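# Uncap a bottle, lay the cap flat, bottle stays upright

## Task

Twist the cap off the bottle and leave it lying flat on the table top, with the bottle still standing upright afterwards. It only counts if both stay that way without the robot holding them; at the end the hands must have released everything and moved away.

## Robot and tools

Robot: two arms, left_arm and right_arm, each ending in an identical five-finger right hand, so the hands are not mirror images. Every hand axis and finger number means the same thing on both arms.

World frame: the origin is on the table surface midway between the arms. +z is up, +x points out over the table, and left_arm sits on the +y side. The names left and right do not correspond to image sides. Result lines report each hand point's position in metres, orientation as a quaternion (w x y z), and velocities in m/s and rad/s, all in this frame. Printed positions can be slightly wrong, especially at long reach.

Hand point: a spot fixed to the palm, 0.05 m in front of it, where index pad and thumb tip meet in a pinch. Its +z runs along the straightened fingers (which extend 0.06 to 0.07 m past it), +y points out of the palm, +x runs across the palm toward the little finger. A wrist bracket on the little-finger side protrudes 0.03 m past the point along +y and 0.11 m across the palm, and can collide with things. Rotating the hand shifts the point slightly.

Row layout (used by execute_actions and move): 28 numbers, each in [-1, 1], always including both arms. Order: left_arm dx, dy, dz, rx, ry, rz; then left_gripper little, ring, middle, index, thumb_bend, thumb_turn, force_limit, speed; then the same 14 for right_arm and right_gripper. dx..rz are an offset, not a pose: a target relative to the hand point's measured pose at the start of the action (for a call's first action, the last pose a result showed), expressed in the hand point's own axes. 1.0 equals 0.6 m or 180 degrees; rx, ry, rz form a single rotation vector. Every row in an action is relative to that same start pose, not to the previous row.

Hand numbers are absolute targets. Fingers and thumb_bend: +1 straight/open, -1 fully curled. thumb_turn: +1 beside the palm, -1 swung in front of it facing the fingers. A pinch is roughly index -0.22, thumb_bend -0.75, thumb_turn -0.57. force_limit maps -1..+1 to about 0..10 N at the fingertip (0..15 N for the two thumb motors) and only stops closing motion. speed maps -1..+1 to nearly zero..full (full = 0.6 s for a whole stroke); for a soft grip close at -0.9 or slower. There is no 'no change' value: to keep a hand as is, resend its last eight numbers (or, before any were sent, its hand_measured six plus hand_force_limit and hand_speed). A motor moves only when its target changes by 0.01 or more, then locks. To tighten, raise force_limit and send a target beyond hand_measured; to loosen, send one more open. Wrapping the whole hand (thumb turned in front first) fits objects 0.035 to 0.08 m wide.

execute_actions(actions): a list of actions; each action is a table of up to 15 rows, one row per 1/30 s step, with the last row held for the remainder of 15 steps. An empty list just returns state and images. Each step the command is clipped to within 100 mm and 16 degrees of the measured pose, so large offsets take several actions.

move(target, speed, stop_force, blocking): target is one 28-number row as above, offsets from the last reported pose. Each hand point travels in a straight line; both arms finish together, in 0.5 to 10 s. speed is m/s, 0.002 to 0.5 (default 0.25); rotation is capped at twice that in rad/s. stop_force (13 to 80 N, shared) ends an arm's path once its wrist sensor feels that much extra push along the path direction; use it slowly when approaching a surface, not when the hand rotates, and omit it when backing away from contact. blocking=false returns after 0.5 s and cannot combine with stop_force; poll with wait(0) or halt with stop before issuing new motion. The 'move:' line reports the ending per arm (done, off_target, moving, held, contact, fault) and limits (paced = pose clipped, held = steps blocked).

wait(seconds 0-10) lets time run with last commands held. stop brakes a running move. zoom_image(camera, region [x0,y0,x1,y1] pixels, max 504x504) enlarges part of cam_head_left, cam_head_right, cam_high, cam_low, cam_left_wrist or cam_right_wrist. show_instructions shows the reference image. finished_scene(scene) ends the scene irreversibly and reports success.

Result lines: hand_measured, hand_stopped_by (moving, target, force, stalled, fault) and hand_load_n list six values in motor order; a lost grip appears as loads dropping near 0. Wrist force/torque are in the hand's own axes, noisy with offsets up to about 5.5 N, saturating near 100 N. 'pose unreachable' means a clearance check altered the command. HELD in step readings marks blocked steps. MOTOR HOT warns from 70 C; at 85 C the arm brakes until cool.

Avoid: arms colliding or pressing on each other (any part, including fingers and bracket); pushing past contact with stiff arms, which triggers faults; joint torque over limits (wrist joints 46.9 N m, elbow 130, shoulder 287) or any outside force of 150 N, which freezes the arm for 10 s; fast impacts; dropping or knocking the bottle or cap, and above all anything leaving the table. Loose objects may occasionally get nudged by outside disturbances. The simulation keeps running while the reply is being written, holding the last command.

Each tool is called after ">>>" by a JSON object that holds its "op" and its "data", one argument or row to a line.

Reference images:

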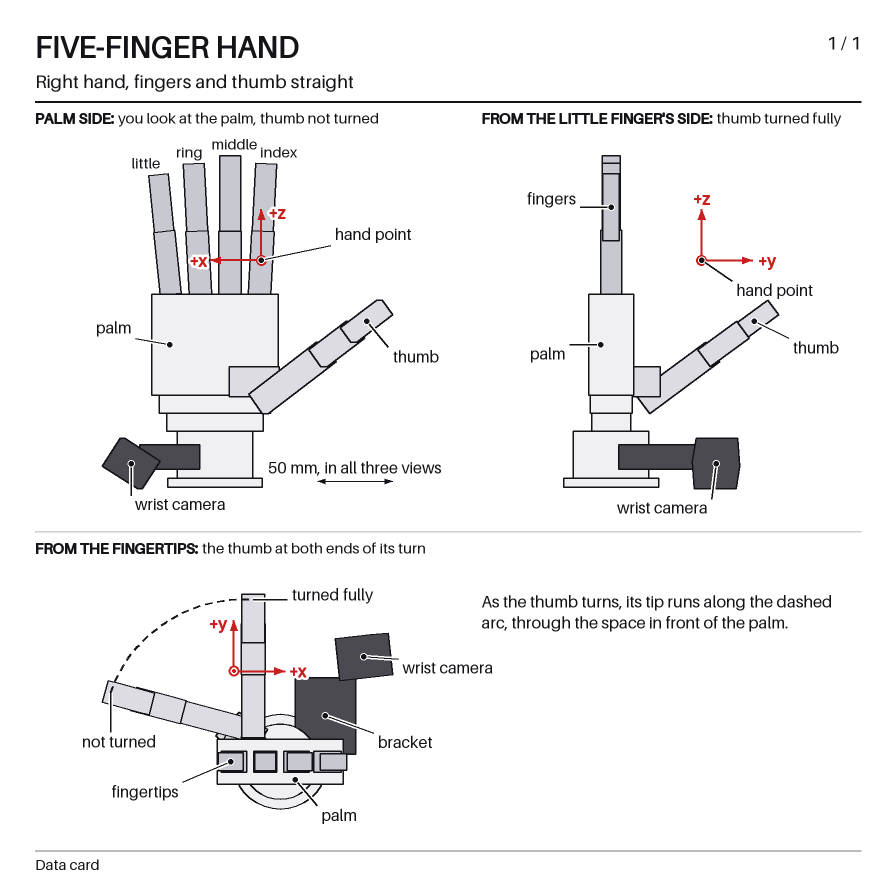

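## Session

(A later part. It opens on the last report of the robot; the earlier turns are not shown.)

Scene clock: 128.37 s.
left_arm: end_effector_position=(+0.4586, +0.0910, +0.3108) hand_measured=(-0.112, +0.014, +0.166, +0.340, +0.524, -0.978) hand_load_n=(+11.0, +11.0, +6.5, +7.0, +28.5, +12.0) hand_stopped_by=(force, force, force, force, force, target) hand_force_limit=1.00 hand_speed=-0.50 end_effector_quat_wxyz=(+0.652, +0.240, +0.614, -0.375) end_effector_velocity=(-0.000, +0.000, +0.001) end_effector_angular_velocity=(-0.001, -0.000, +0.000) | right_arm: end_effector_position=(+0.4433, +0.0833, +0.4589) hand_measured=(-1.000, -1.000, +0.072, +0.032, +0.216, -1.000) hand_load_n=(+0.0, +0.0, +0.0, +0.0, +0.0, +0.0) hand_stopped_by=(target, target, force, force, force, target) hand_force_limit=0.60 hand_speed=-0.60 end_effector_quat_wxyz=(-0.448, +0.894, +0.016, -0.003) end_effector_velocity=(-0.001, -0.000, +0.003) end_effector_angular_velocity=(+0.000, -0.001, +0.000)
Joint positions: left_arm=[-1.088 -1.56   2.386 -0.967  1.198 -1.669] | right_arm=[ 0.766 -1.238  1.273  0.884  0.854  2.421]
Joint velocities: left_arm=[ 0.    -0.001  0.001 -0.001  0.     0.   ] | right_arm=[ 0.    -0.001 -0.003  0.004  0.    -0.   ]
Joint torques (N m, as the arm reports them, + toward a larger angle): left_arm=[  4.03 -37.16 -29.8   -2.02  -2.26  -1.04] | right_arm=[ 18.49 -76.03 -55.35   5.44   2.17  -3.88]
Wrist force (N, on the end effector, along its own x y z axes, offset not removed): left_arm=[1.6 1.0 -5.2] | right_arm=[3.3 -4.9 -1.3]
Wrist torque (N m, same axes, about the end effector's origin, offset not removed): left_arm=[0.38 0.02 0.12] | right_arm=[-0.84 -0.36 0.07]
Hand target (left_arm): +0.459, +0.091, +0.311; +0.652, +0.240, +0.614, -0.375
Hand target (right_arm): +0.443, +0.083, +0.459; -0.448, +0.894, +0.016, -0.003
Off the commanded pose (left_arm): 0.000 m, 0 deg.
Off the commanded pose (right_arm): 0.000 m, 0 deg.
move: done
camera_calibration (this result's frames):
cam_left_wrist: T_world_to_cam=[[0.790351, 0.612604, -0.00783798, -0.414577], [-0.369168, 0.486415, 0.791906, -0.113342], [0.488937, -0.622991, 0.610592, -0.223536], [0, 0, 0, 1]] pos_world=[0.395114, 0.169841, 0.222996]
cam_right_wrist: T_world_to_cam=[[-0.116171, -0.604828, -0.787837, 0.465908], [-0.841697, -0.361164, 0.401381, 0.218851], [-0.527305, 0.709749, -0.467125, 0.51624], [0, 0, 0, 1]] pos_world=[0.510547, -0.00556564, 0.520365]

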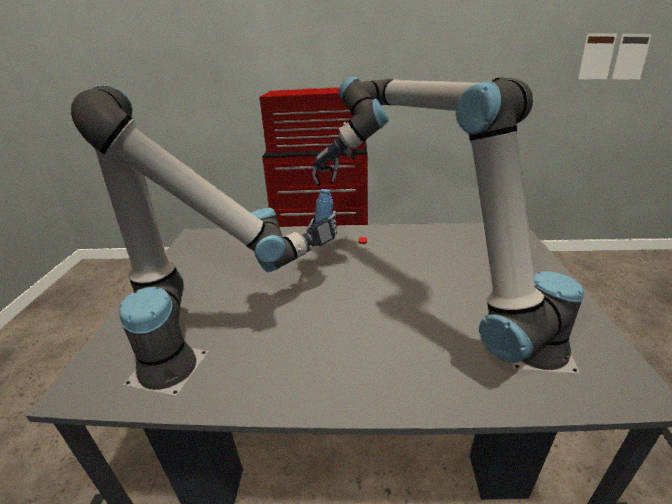

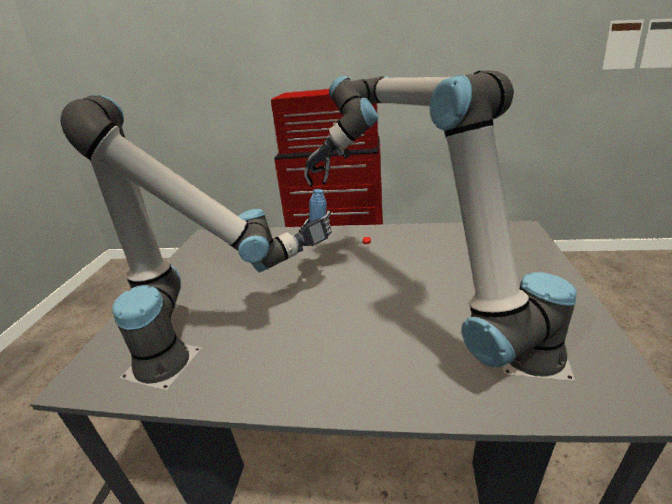

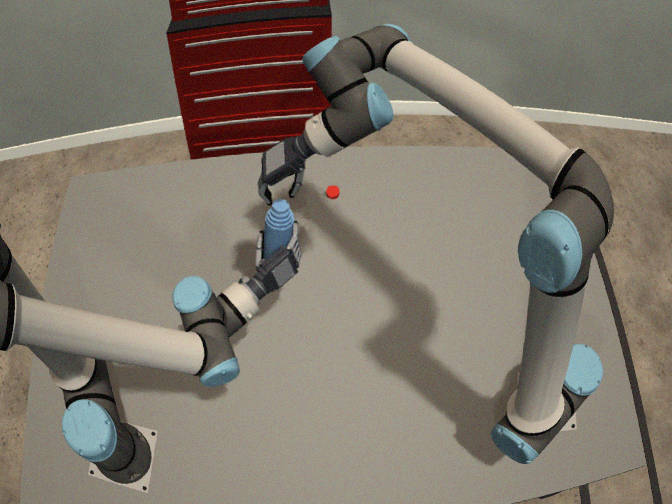

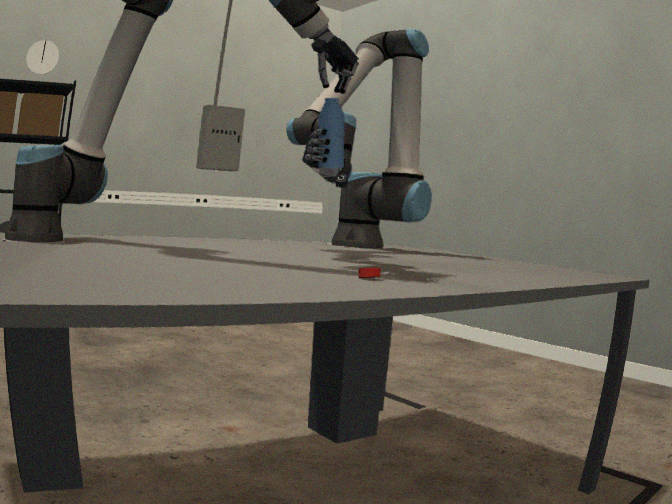

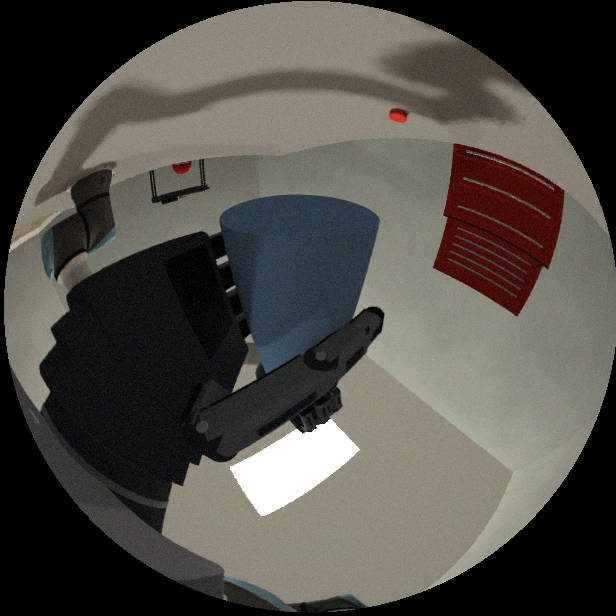

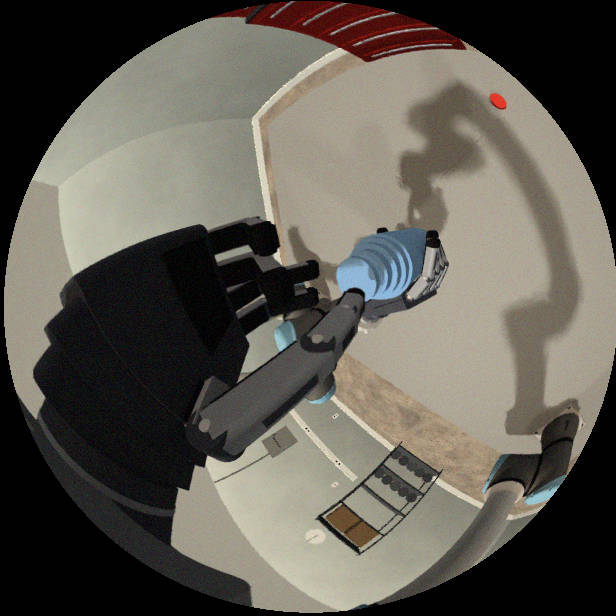

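>>> {"op": "move", "data": {
  "target": [0.27,0,0,0,0,0,-0.97,-1,-0.97,-0.97,-0.97,-0.98,1,-0.5,0,0.2,-0.27,0,0,0,1,1,1,1,1,-1,0.6,0.3],
  "speed": 0.2
}}

>>> {"op": "move", "data": {
  "target": [0.12,0,0,0,0,0,-0.97,-1,-0.97,-0.97,-0.97,-0.98,1,-0.5,0,0,0,0,0,0,1,1,1,1,1,-1,0.6,0.3],
  "speed": 0.02,
  "stop_force": 13
}}

>>> {"op": "zoom_image", "data": {
  "camera": "cam_low",
  "region": [260,140,420,290]
}}

Scene clock: 130.33 s.
left_arm: end_effector_position=(+0.4530, +0.0598, +0.1524) hand_measured=(-0.112, +0.014, +0.166, +0.340, +0.524, -0.978) hand_load_n=(+11.0, +11.0, +6.5, +7.0, +28.5, +12.0) hand_stopped_by=(force, force, force, force, force, target) hand_force_limit=1.00 hand_speed=-0.50 end_effector_quat_wxyz=(+0.652, +0.240, +0.614, -0.375) end_effector_velocity=(+0.000, -0.000, -0.002) end_effector_angular_velocity=(+0.001, -0.000, +0.000) | right_arm: end_effector_position=(+0.4499, -0.1178, +0.4600) hand_measured=(+1.000, +1.000, +1.000, +1.000, +1.000, -1.000) hand_load_n=(+0.0, +0.0, +0.0, +0.0, +0.0, +0.0) hand_stopped_by=(target, target, target, target, target, target) hand_force_limit=0.60 hand_speed=0.30 end_effector_quat_wxyz=(-0.448, +0.894, +0.016, -0.003) end_effector_velocity=(+0.000, -0.003, -0.001) end_effector_angular_velocity=(-0.001, +0.001, +0.001)
Joint positions: left_arm=[-1.121 -1.201  2.424 -1.365  1.165 -1.664] | right_arm=[ 0.466 -1.442  1.573  1.054  0.703  2.049]
Joint velocities: left_arm=[ 0.     0.006 -0.001 -0.004  0.     0.001] | right_arm=[-0.006 -0.001  0.004  0.006 -0.002 -0.01 ]
Joint torques (N m, as the arm reports them, + toward a larger angle): left_arm=[-11.12 -37.54 -25.28  -4.02  -2.69   1.67] | right_arm=[-18.51 -60.43 -27.49   6.3   -4.81  -3.92]
Wrist force (N, on the end effector, along its own x y z axes, offset not removed): left_arm=[0.1 -1.1 -3.1] | right_arm=[-1.4 1.3 -0.1]
Wrist torque (N m, same axes, about the end effector's origin, offset not removed): left_arm=[-0.18 0.13 0.00] | right_arm=[0.09 0.26 -0.14]
Hand target (left_arm): +0.453, +0.060, +0.152; +0.652, +0.240, +0.614, -0.375
Hand target (right_arm): +0.450, -0.118, +0.460; -0.448, +0.894, +0.016, -0.003
Off the commanded pose (left_arm): 0.000 m, 0 deg.
Off the commanded pose (right_arm): 0.000 m, 0 deg.
move: done
camera_calibration (this result's frames):
cam_left_wrist: T_world_to_cam=[[0.790356, 0.612597, -0.00786863, -0.39227], [-0.369085, 0.486356, 0.791981, 0.0252068], [0.488992, -0.623043, 0.610495, -0.143538], [0, 0, 0, 1]] pos_world=[0.389525, 0.138613, 0.064579]
cam_right_wrist: T_world_to_cam=[[-0.116404, -0.604525, -0.788035, 0.346085], [-0.841739, -0.361102, 0.401349, 0.15138], [-0.527187, 0.710039, -0.466818, 0.662841], [0, 0, 0, 1]] pos_world=[0.517149, -0.206762, 0.521397]

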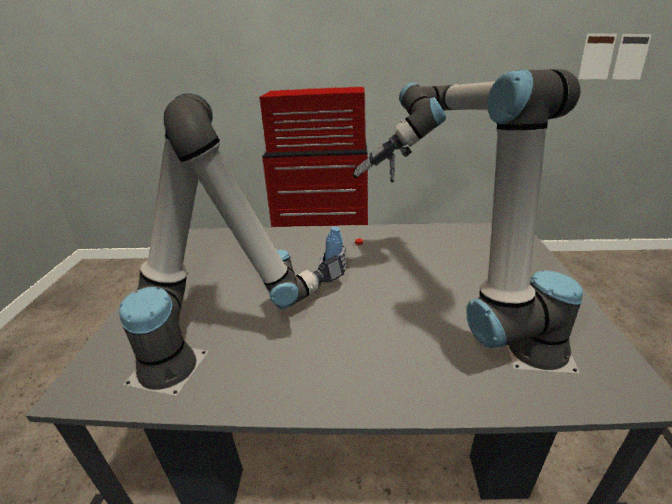

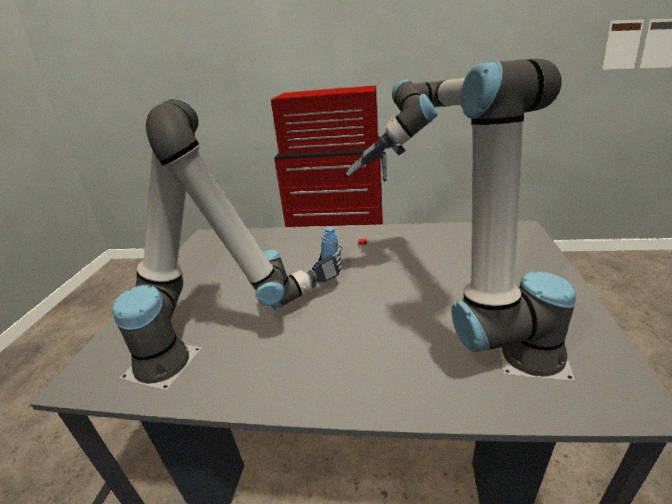

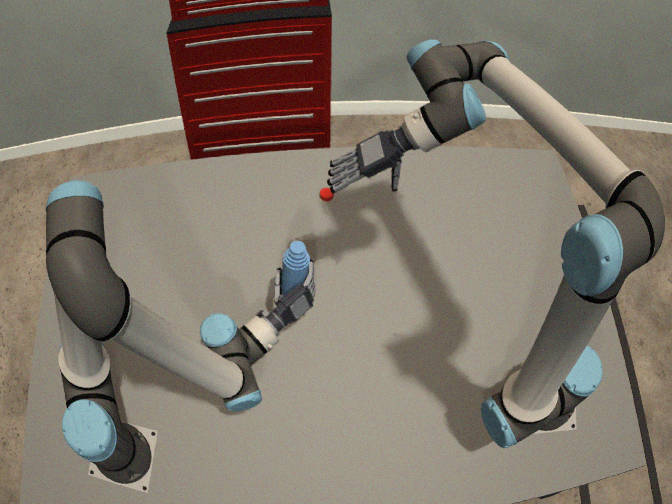

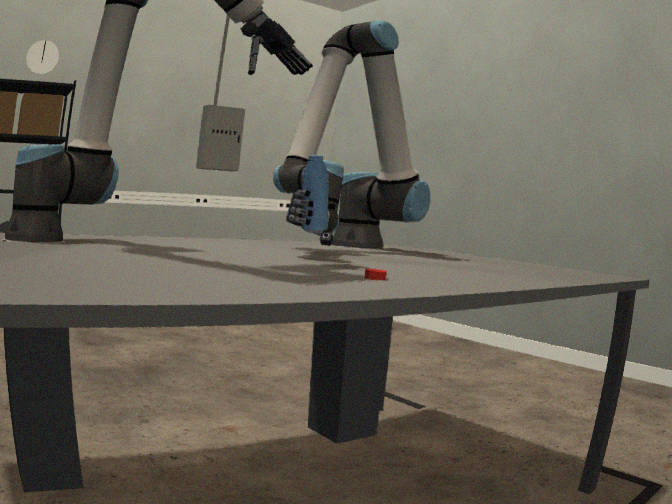

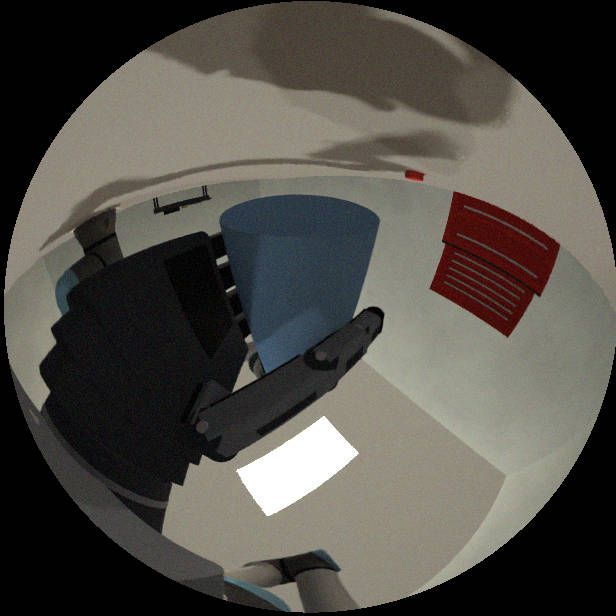

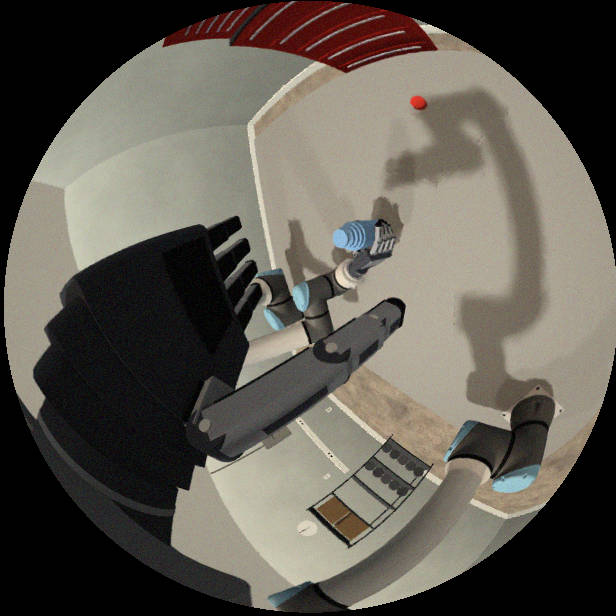

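Scene clock: 132.33 s.
left_arm: end_effector_position=(+0.4520, +0.0533, +0.1214) hand_measured=(-0.112, +0.014, +0.166, +0.340, +0.524, -0.978) hand_load_n=(+11.0, +11.0, +6.5, +7.0, +28.5, +12.0) hand_stopped_by=(force, force, force, force, force, target) hand_force_limit=1.00 hand_speed=-0.50 end_effector_quat_wxyz=(+0.652, +0.239, +0.614, -0.375) end_effector_velocity=(-0.000, +0.001, +0.003) end_effector_angular_velocity=(+0.005, +0.005, -0.002) | right_arm: end_effector_position=(+0.4499, -0.1178, +0.4600) hand_measured=(+1.000, +1.000, +1.000, +1.000, +1.000, -1.000) hand_load_n=(+0.0, +0.0, +0.0, +0.0, +0.0, +0.0) hand_stopped_by=(target, target, target, target, target, target) hand_force_limit=0.60 hand_speed=0.30 end_effector_quat_wxyz=(-0.448, +0.894, +0.016, -0.003) end_effector_velocity=(+0.000, +0.000, +0.001) end_effector_angular_velocity=(+0.001, -0.003, -0.000)
Joint positions: left_arm=[-1.127 -1.124  2.418 -1.437  1.158 -1.663] | right_arm=[ 0.466 -1.442  1.573  1.054  0.703  2.049]
Joint velocities: left_arm=[ 0.001 -0.012  0.002  0.018  0.003 -0.004] | right_arm=[-0.    -0.002 -0.001 -0.001 -0.    -0.   ]
Joint torques (N m, as the arm reports them, + toward a larger angle): left_arm=[ 11.41 -38.83   8.57   3.96   2.33  -4.3 ] | right_arm=[ 19.34 -34.94 -55.6    0.08   1.91   3.5 ]
Wrist force (N, on the end effector, along its own x y z axes, offset not removed): left_arm=[-39.1 0.3 11.6] | right_arm=[0.6 -2.4 -0.9]
Wrist torque (N m, same axes, about the end effector's origin, offset not removed): left_arm=[0.03 4.19 0.69] | right_arm=[-0.49 -0.03 0.16]
Hand target (left_arm): +0.452, +0.054, +0.122; +0.652, +0.240, +0.614, -0.375
Hand target (right_arm): +0.450, -0.118, +0.460; -0.448, +0.894, +0.016, -0.003
Off the commanded pose (left_arm): 0.040 m, 0 deg.
Off the commanded pose (right_arm): 0.000 m, 0 deg.
move: contact (left_arm)
camera_calibration (this result's frames):
cam_left_wrist: T_world_to_cam=[[0.790304, 0.612661, -0.0081558, -0.387655], [-0.369212, 0.486804, 0.791647, 0.0526112], [0.488982, -0.62263, 0.610925, -0.128145], [0, 0, 0, 1]] pos_world=[0.38845, 0.132103, 0.0334759]
cam_right_wrist: T_world_to_cam=[[-0.116403, -0.604525, -0.788036, 0.346085], [-0.841739, -0.361102, 0.401348, 0.15138], [-0.527186, 0.710039, -0.466818, 0.662841], [0, 0, 0, 1]] pos_world=[0.517149, -0.206762, 0.521397]

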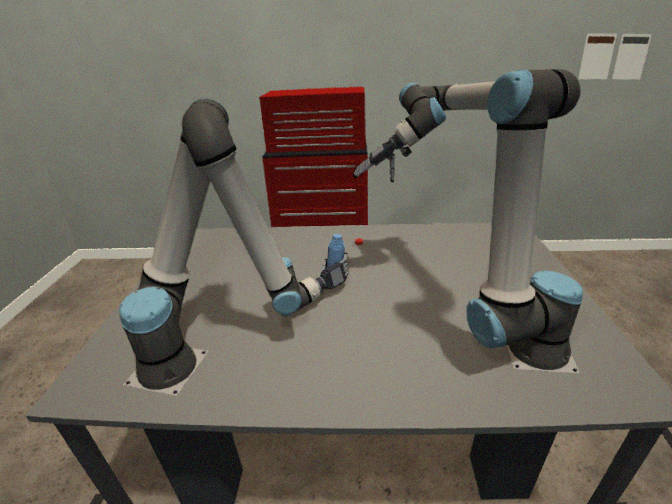

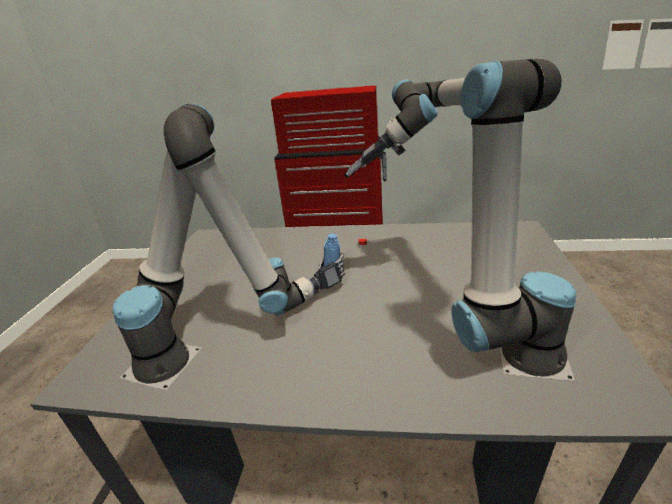

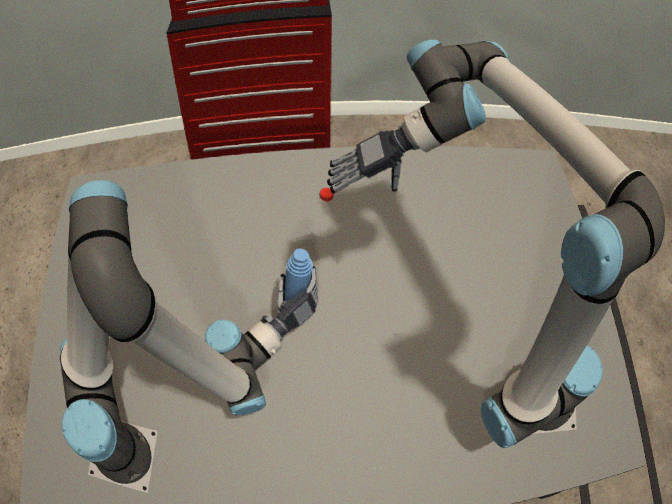

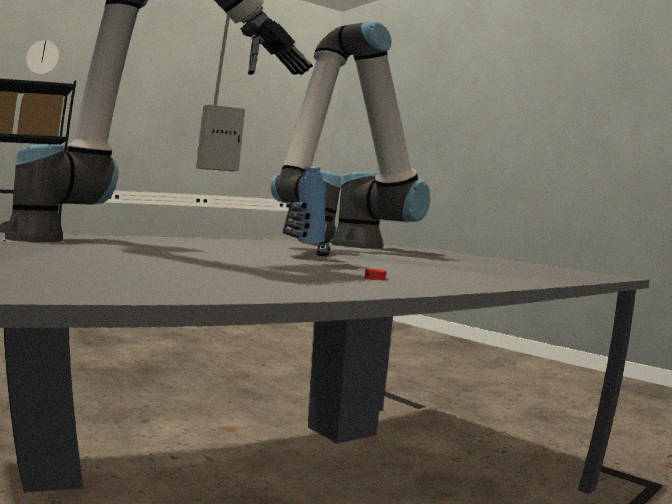

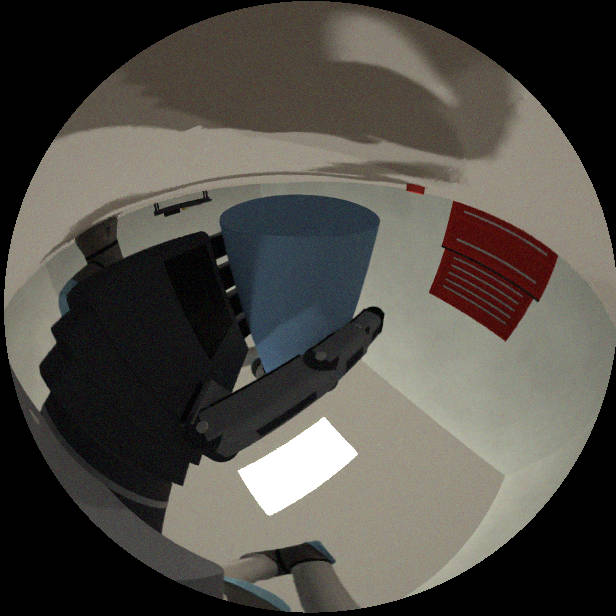

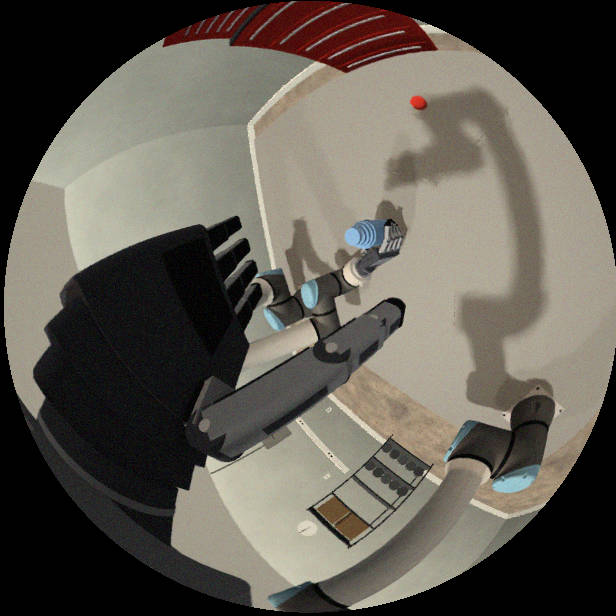

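Region (260, 140, 420, 290) of cam_low's 672x504 image, scaled by 3.150, with more detail than that image has; it fills the top 472 rows of this view, and the rest is white.

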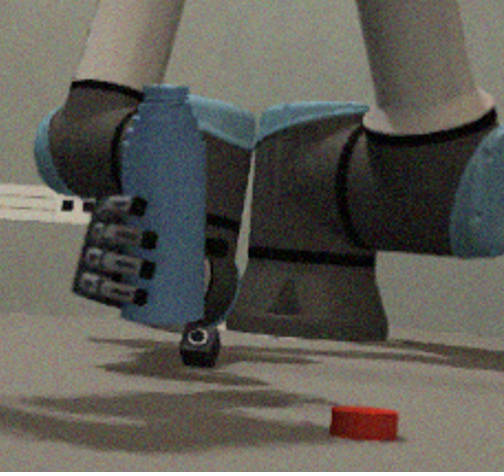

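Loosen slightly so it slides down.

>>> {"op": "move", "data": {
  "target": [-0.003,0,0,0,0,0,-0.05,0.08,0.23,0.40,0.60,-0.98,1,-0.9,0,0,0,0,0,0,1,1,1,1,1,-1,0.6,0.3],
  "speed": 0.02
}}

>>> {"op": "zoom_image", "data": {
  "camera": "cam_low",
  "region": [260,140,420,290]
}}

Scene clock: 133.60 s.
left_arm: end_effector_position=(+0.4520, +0.0537, +0.1231) hand_measured=(-0.050, +0.080, +0.230, +0.400, +0.604, -0.978) hand_load_n=(+3.5, +1.0, +0.0, +1.0, +4.5, +2.0) hand_stopped_by=(target, target, target, target, target, target) hand_force_limit=1.00 hand_speed=-0.90 end_effector_quat_wxyz=(+0.652, +0.239, +0.614, -0.375) end_effector_velocity=(-0.000, -0.000, +0.000) end_effector_angular_velocity=(-0.001, -0.000, -0.000) | right_arm: end_effector_position=(+0.4499, -0.1178, +0.4600) hand_measured=(+1.000, +1.000, +1.000, +1.000, +1.000, -1.000) hand_load_n=(+0.0, +0.0, +0.0, +0.0, +0.0, +0.0) hand_stopped_by=(target, target, target, target, target, target) hand_force_limit=0.60 hand_speed=0.30 end_effector_quat_wxyz=(-0.448, +0.894, +0.016, -0.003) end_effector_velocity=(-0.000, +0.000, +0.000) end_effector_angular_velocity=(-0.000, +0.001, +0.000)
Joint positions: left_arm=[-1.127 -1.129  2.418 -1.433  1.159 -1.663] | right_arm=[ 0.466 -1.442  1.573  1.054  0.703  2.049]
Joint velocities: left_arm=[-0.    -0.     0.    -0.001  0.    -0.   ] | right_arm=[ 0.     0.    -0.     0.001  0.     0.   ]
Joint torques (N m, as the arm reports them, + toward a larger angle): left_arm=[ 11.62 -56.71 -21.03  -0.52   2.58   1.64] | right_arm=[ 18.2  -33.17 -54.27  -0.09   1.64   3.62]
Wrist force (N, on the end effector, along its own x y z axes, offset not removed): left_arm=[-4.0 -0.8 -1.6] | right_arm=[1.0 3.2 2.1]
Wrist torque (N m, same axes, about the end effector's origin, offset not removed): left_arm=[-0.22 0.78 -0.26] | right_arm=[0.04 -0.15 0.13]
Hand target (left_arm): +0.452, +0.054, +0.123; +0.652, +0.239, +0.614, -0.375
Hand target (right_arm): +0.450, -0.118, +0.460; -0.448, +0.894, +0.016, -0.003
Off the commanded pose (left_arm): 0.000 m, 0 deg.
Off the commanded pose (right_arm): 0.000 m, 0 deg.
move: done
camera_calibration (this result's frames):
cam_left_wrist: T_world_to_cam=[[0.790303, 0.612662, -0.00811989, -0.38793], [-0.369192, 0.486733, 0.7917, 0.0510562], [0.488996, -0.622685, 0.610857, -0.128966], [0, 0, 0, 1]] pos_world=[0.388495, 0.132514, 0.0352084]
cam_right_wrist: T_world_to_cam=[[-0.116403, -0.604525, -0.788036, 0.346085], [-0.841739, -0.361102, 0.401348, 0.15138], [-0.527186, 0.710039, -0.466819, 0.662841], [0, 0, 0, 1]] pos_world=[0.517149, -0.206762, 0.521397]

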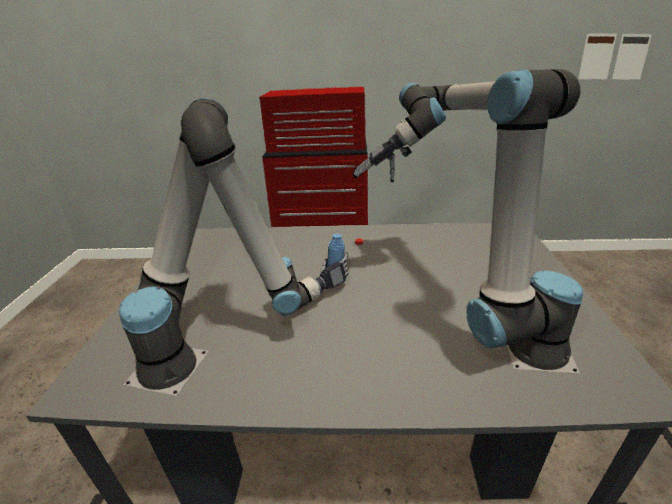

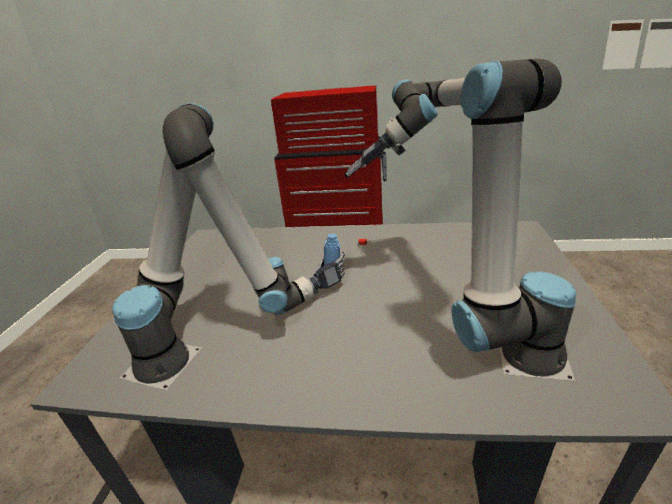

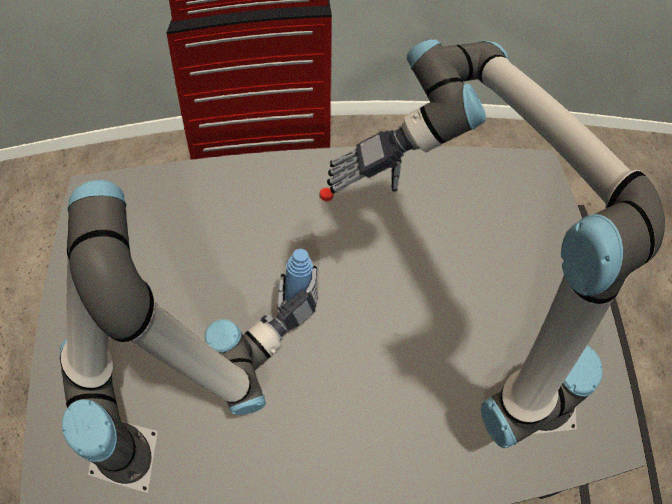

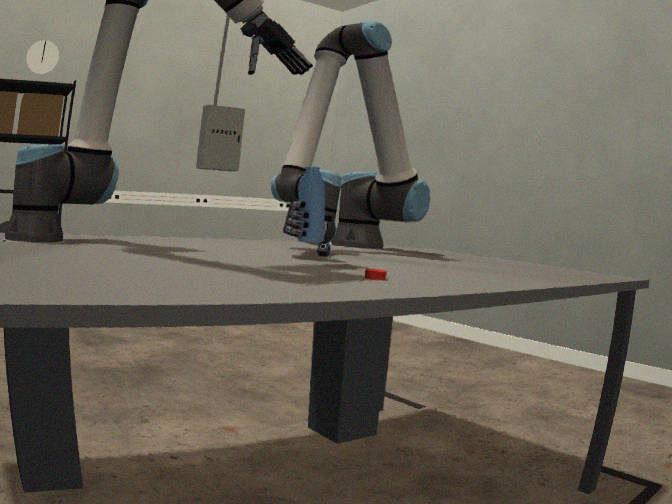

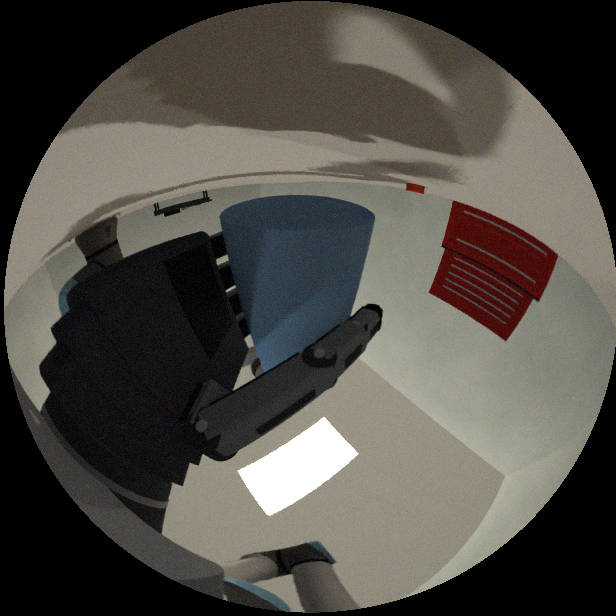

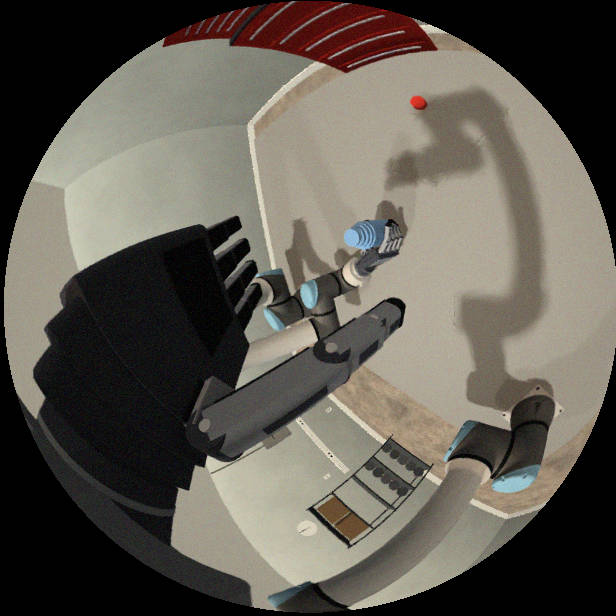

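Region (260, 140, 420, 290) of cam_low's 672x504 image, scaled by 3.150, with more detail than that image has; it fills the top 472 rows of this view, and the rest is white.

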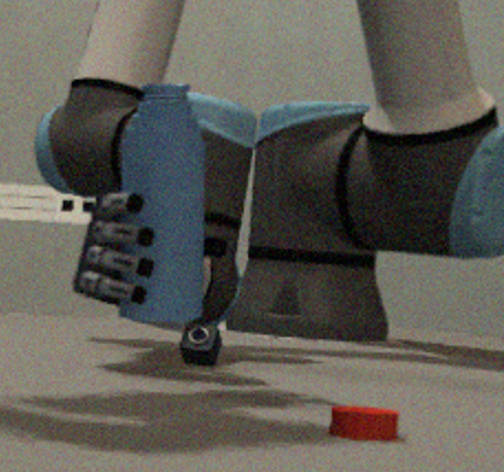

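>>> {"op": "move", "data": {
  "target": [0,0,0,0,0,0,0.0,0.12,0.27,0.44,0.65,-0.98,1,-0.9,0,0,0,0,0,0,1,1,1,1,1,-1,0.6,0.3]
}}

>>> {"op": "zoom_image", "data": {
  "camera": "cam_low",
  "region": [260,140,420,290]
}}

Scene clock: 134.43 s.
left_arm: end_effector_position=(+0.4520, +0.0537, +0.1231) hand_measured=(+0.000, +0.120, +0.270, +0.440, +0.650, -0.978) hand_load_n=(+0.0, +0.0, +0.0, +0.0, +0.0, +0.0) hand_stopped_by=(target, target, target, target, target, target) hand_force_limit=1.00 hand_speed=-0.90 end_effector_quat_wxyz=(+0.652, +0.239, +0.614, -0.375) end_effector_velocity=(-0.000, +0.000, -0.000) end_effector_angular_velocity=(+0.000, -0.000, -0.000) | right_arm: end_effector_position=(+0.4499, -0.1178, +0.4600) hand_measured=(+1.000, +1.000, +1.000, +1.000, +1.000, -1.000) hand_load_n=(+0.0, +0.0, +0.0, +0.0, +0.0, +0.0) hand_stopped_by=(target, target, target, target, target, target) hand_force_limit=0.60 hand_speed=0.30 end_effector_quat_wxyz=(-0.448, +0.894, +0.016, -0.003) end_effector_velocity=(+0.000, +0.000, +0.000) end_effector_angular_velocity=(-0.000, +0.001, +0.000)
Joint positions: left_arm=[-1.127 -1.129  2.418 -1.433  1.159 -1.663] | right_arm=[ 0.466 -1.442  1.573  1.054  0.703  2.049]
Joint velocities: left_arm=[-0.     0.     0.001 -0.001 -0.     0.   ] | right_arm=[ 0.     0.001 -0.001  0.001  0.    -0.   ]
Joint torques (N m, as the arm reports them, + toward a larger angle): left_arm=[ 12.34 -55.76 -20.    -0.7    2.28   1.26] | right_arm=[ 18.74 -32.2  -54.56  -0.29   1.98   3.69]
Wrist force (N, on the end effector, along its own x y z axes, offset not removed): left_arm=[0.0 0.2 -6.5] | right_arm=[6.5 -7.5 4.1]
Wrist torque (N m, same axes, about the end effector's origin, offset not removed): left_arm=[0.16 0.07 -0.08] | right_arm=[-1.56 -1.15 0.51]
Hand target (left_arm): +0.452, +0.054, +0.123; +0.652, +0.239, +0.614, -0.375
Hand target (right_arm): +0.450, -0.118, +0.460; -0.448, +0.894, +0.016, -0.003
Off the commanded pose (left_arm): 0.000 m, 0 deg.
Off the commanded pose (right_arm): 0.000 m, 0 deg.
move: done
camera_calibration (this result's frames):
cam_left_wrist: T_world_to_cam=[[0.790308, 0.612656, -0.00812477, -0.387925], [-0.369196, 0.486751, 0.791687, 0.0510568], [0.488986, -0.622677, 0.610873, -0.12898], [0, 0, 0, 1]] pos_world=[0.388499, 0.1325, 0.0352175]
cam_right_wrist: T_world_to_cam=[[-0.116403, -0.604525, -0.788036, 0.346085], [-0.841739, -0.361102, 0.401348, 0.15138], [-0.527186, 0.710039, -0.466819, 0.662841], [0, 0, 0, 1]] pos_world=[0.517149, -0.206762, 0.521397]

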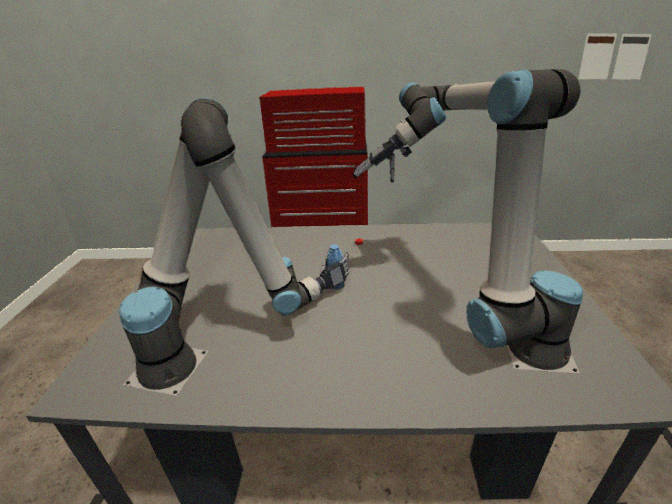

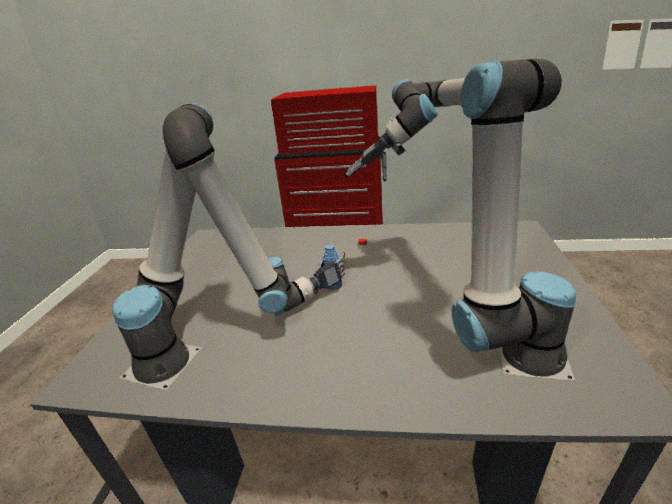

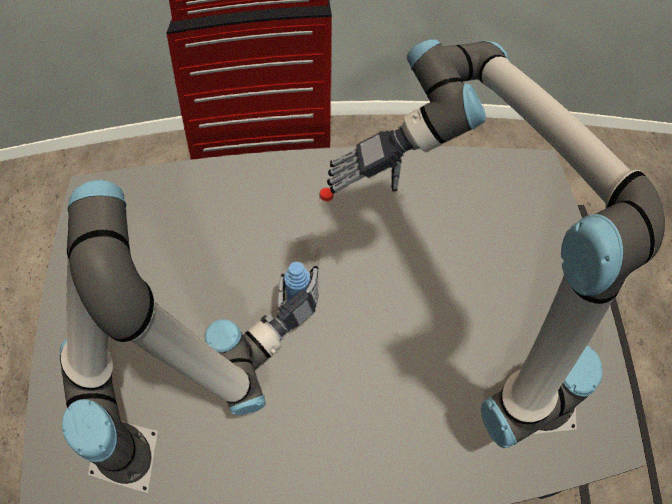

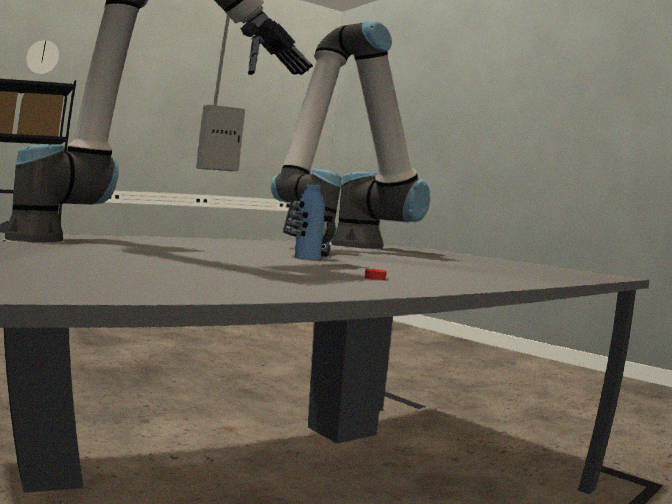

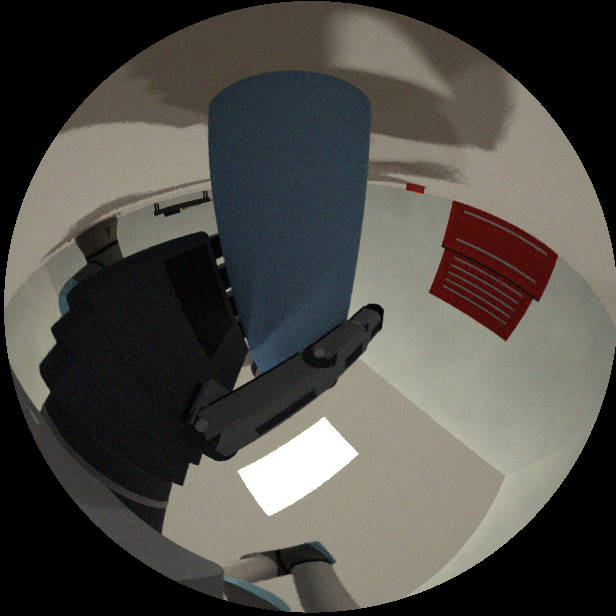

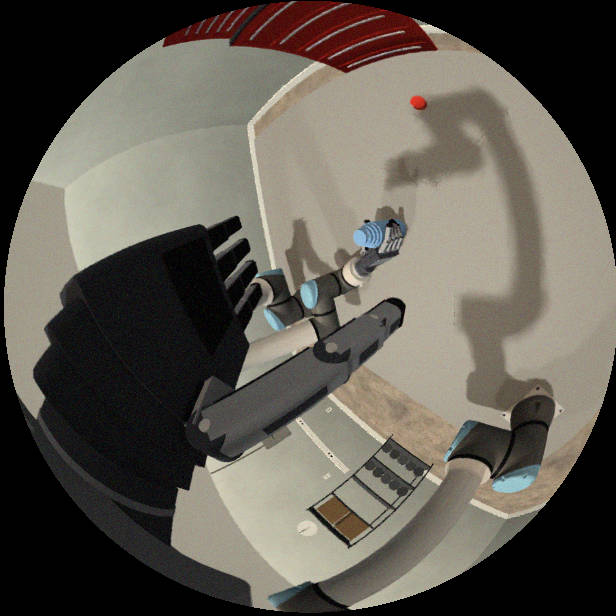

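Region (260, 140, 420, 290) of cam_low's 672x504 image, scaled by 3.150, with more detail than that image has; it fills the top 472 rows of this view, and the rest is white.

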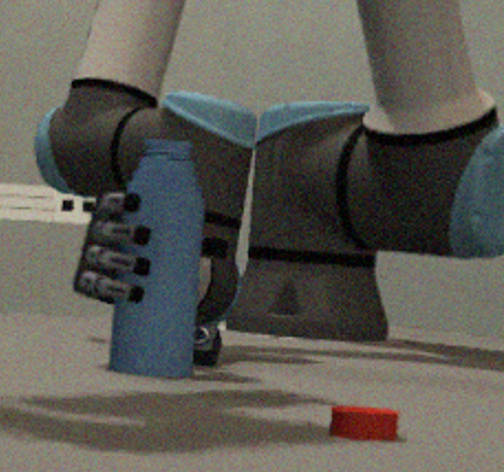

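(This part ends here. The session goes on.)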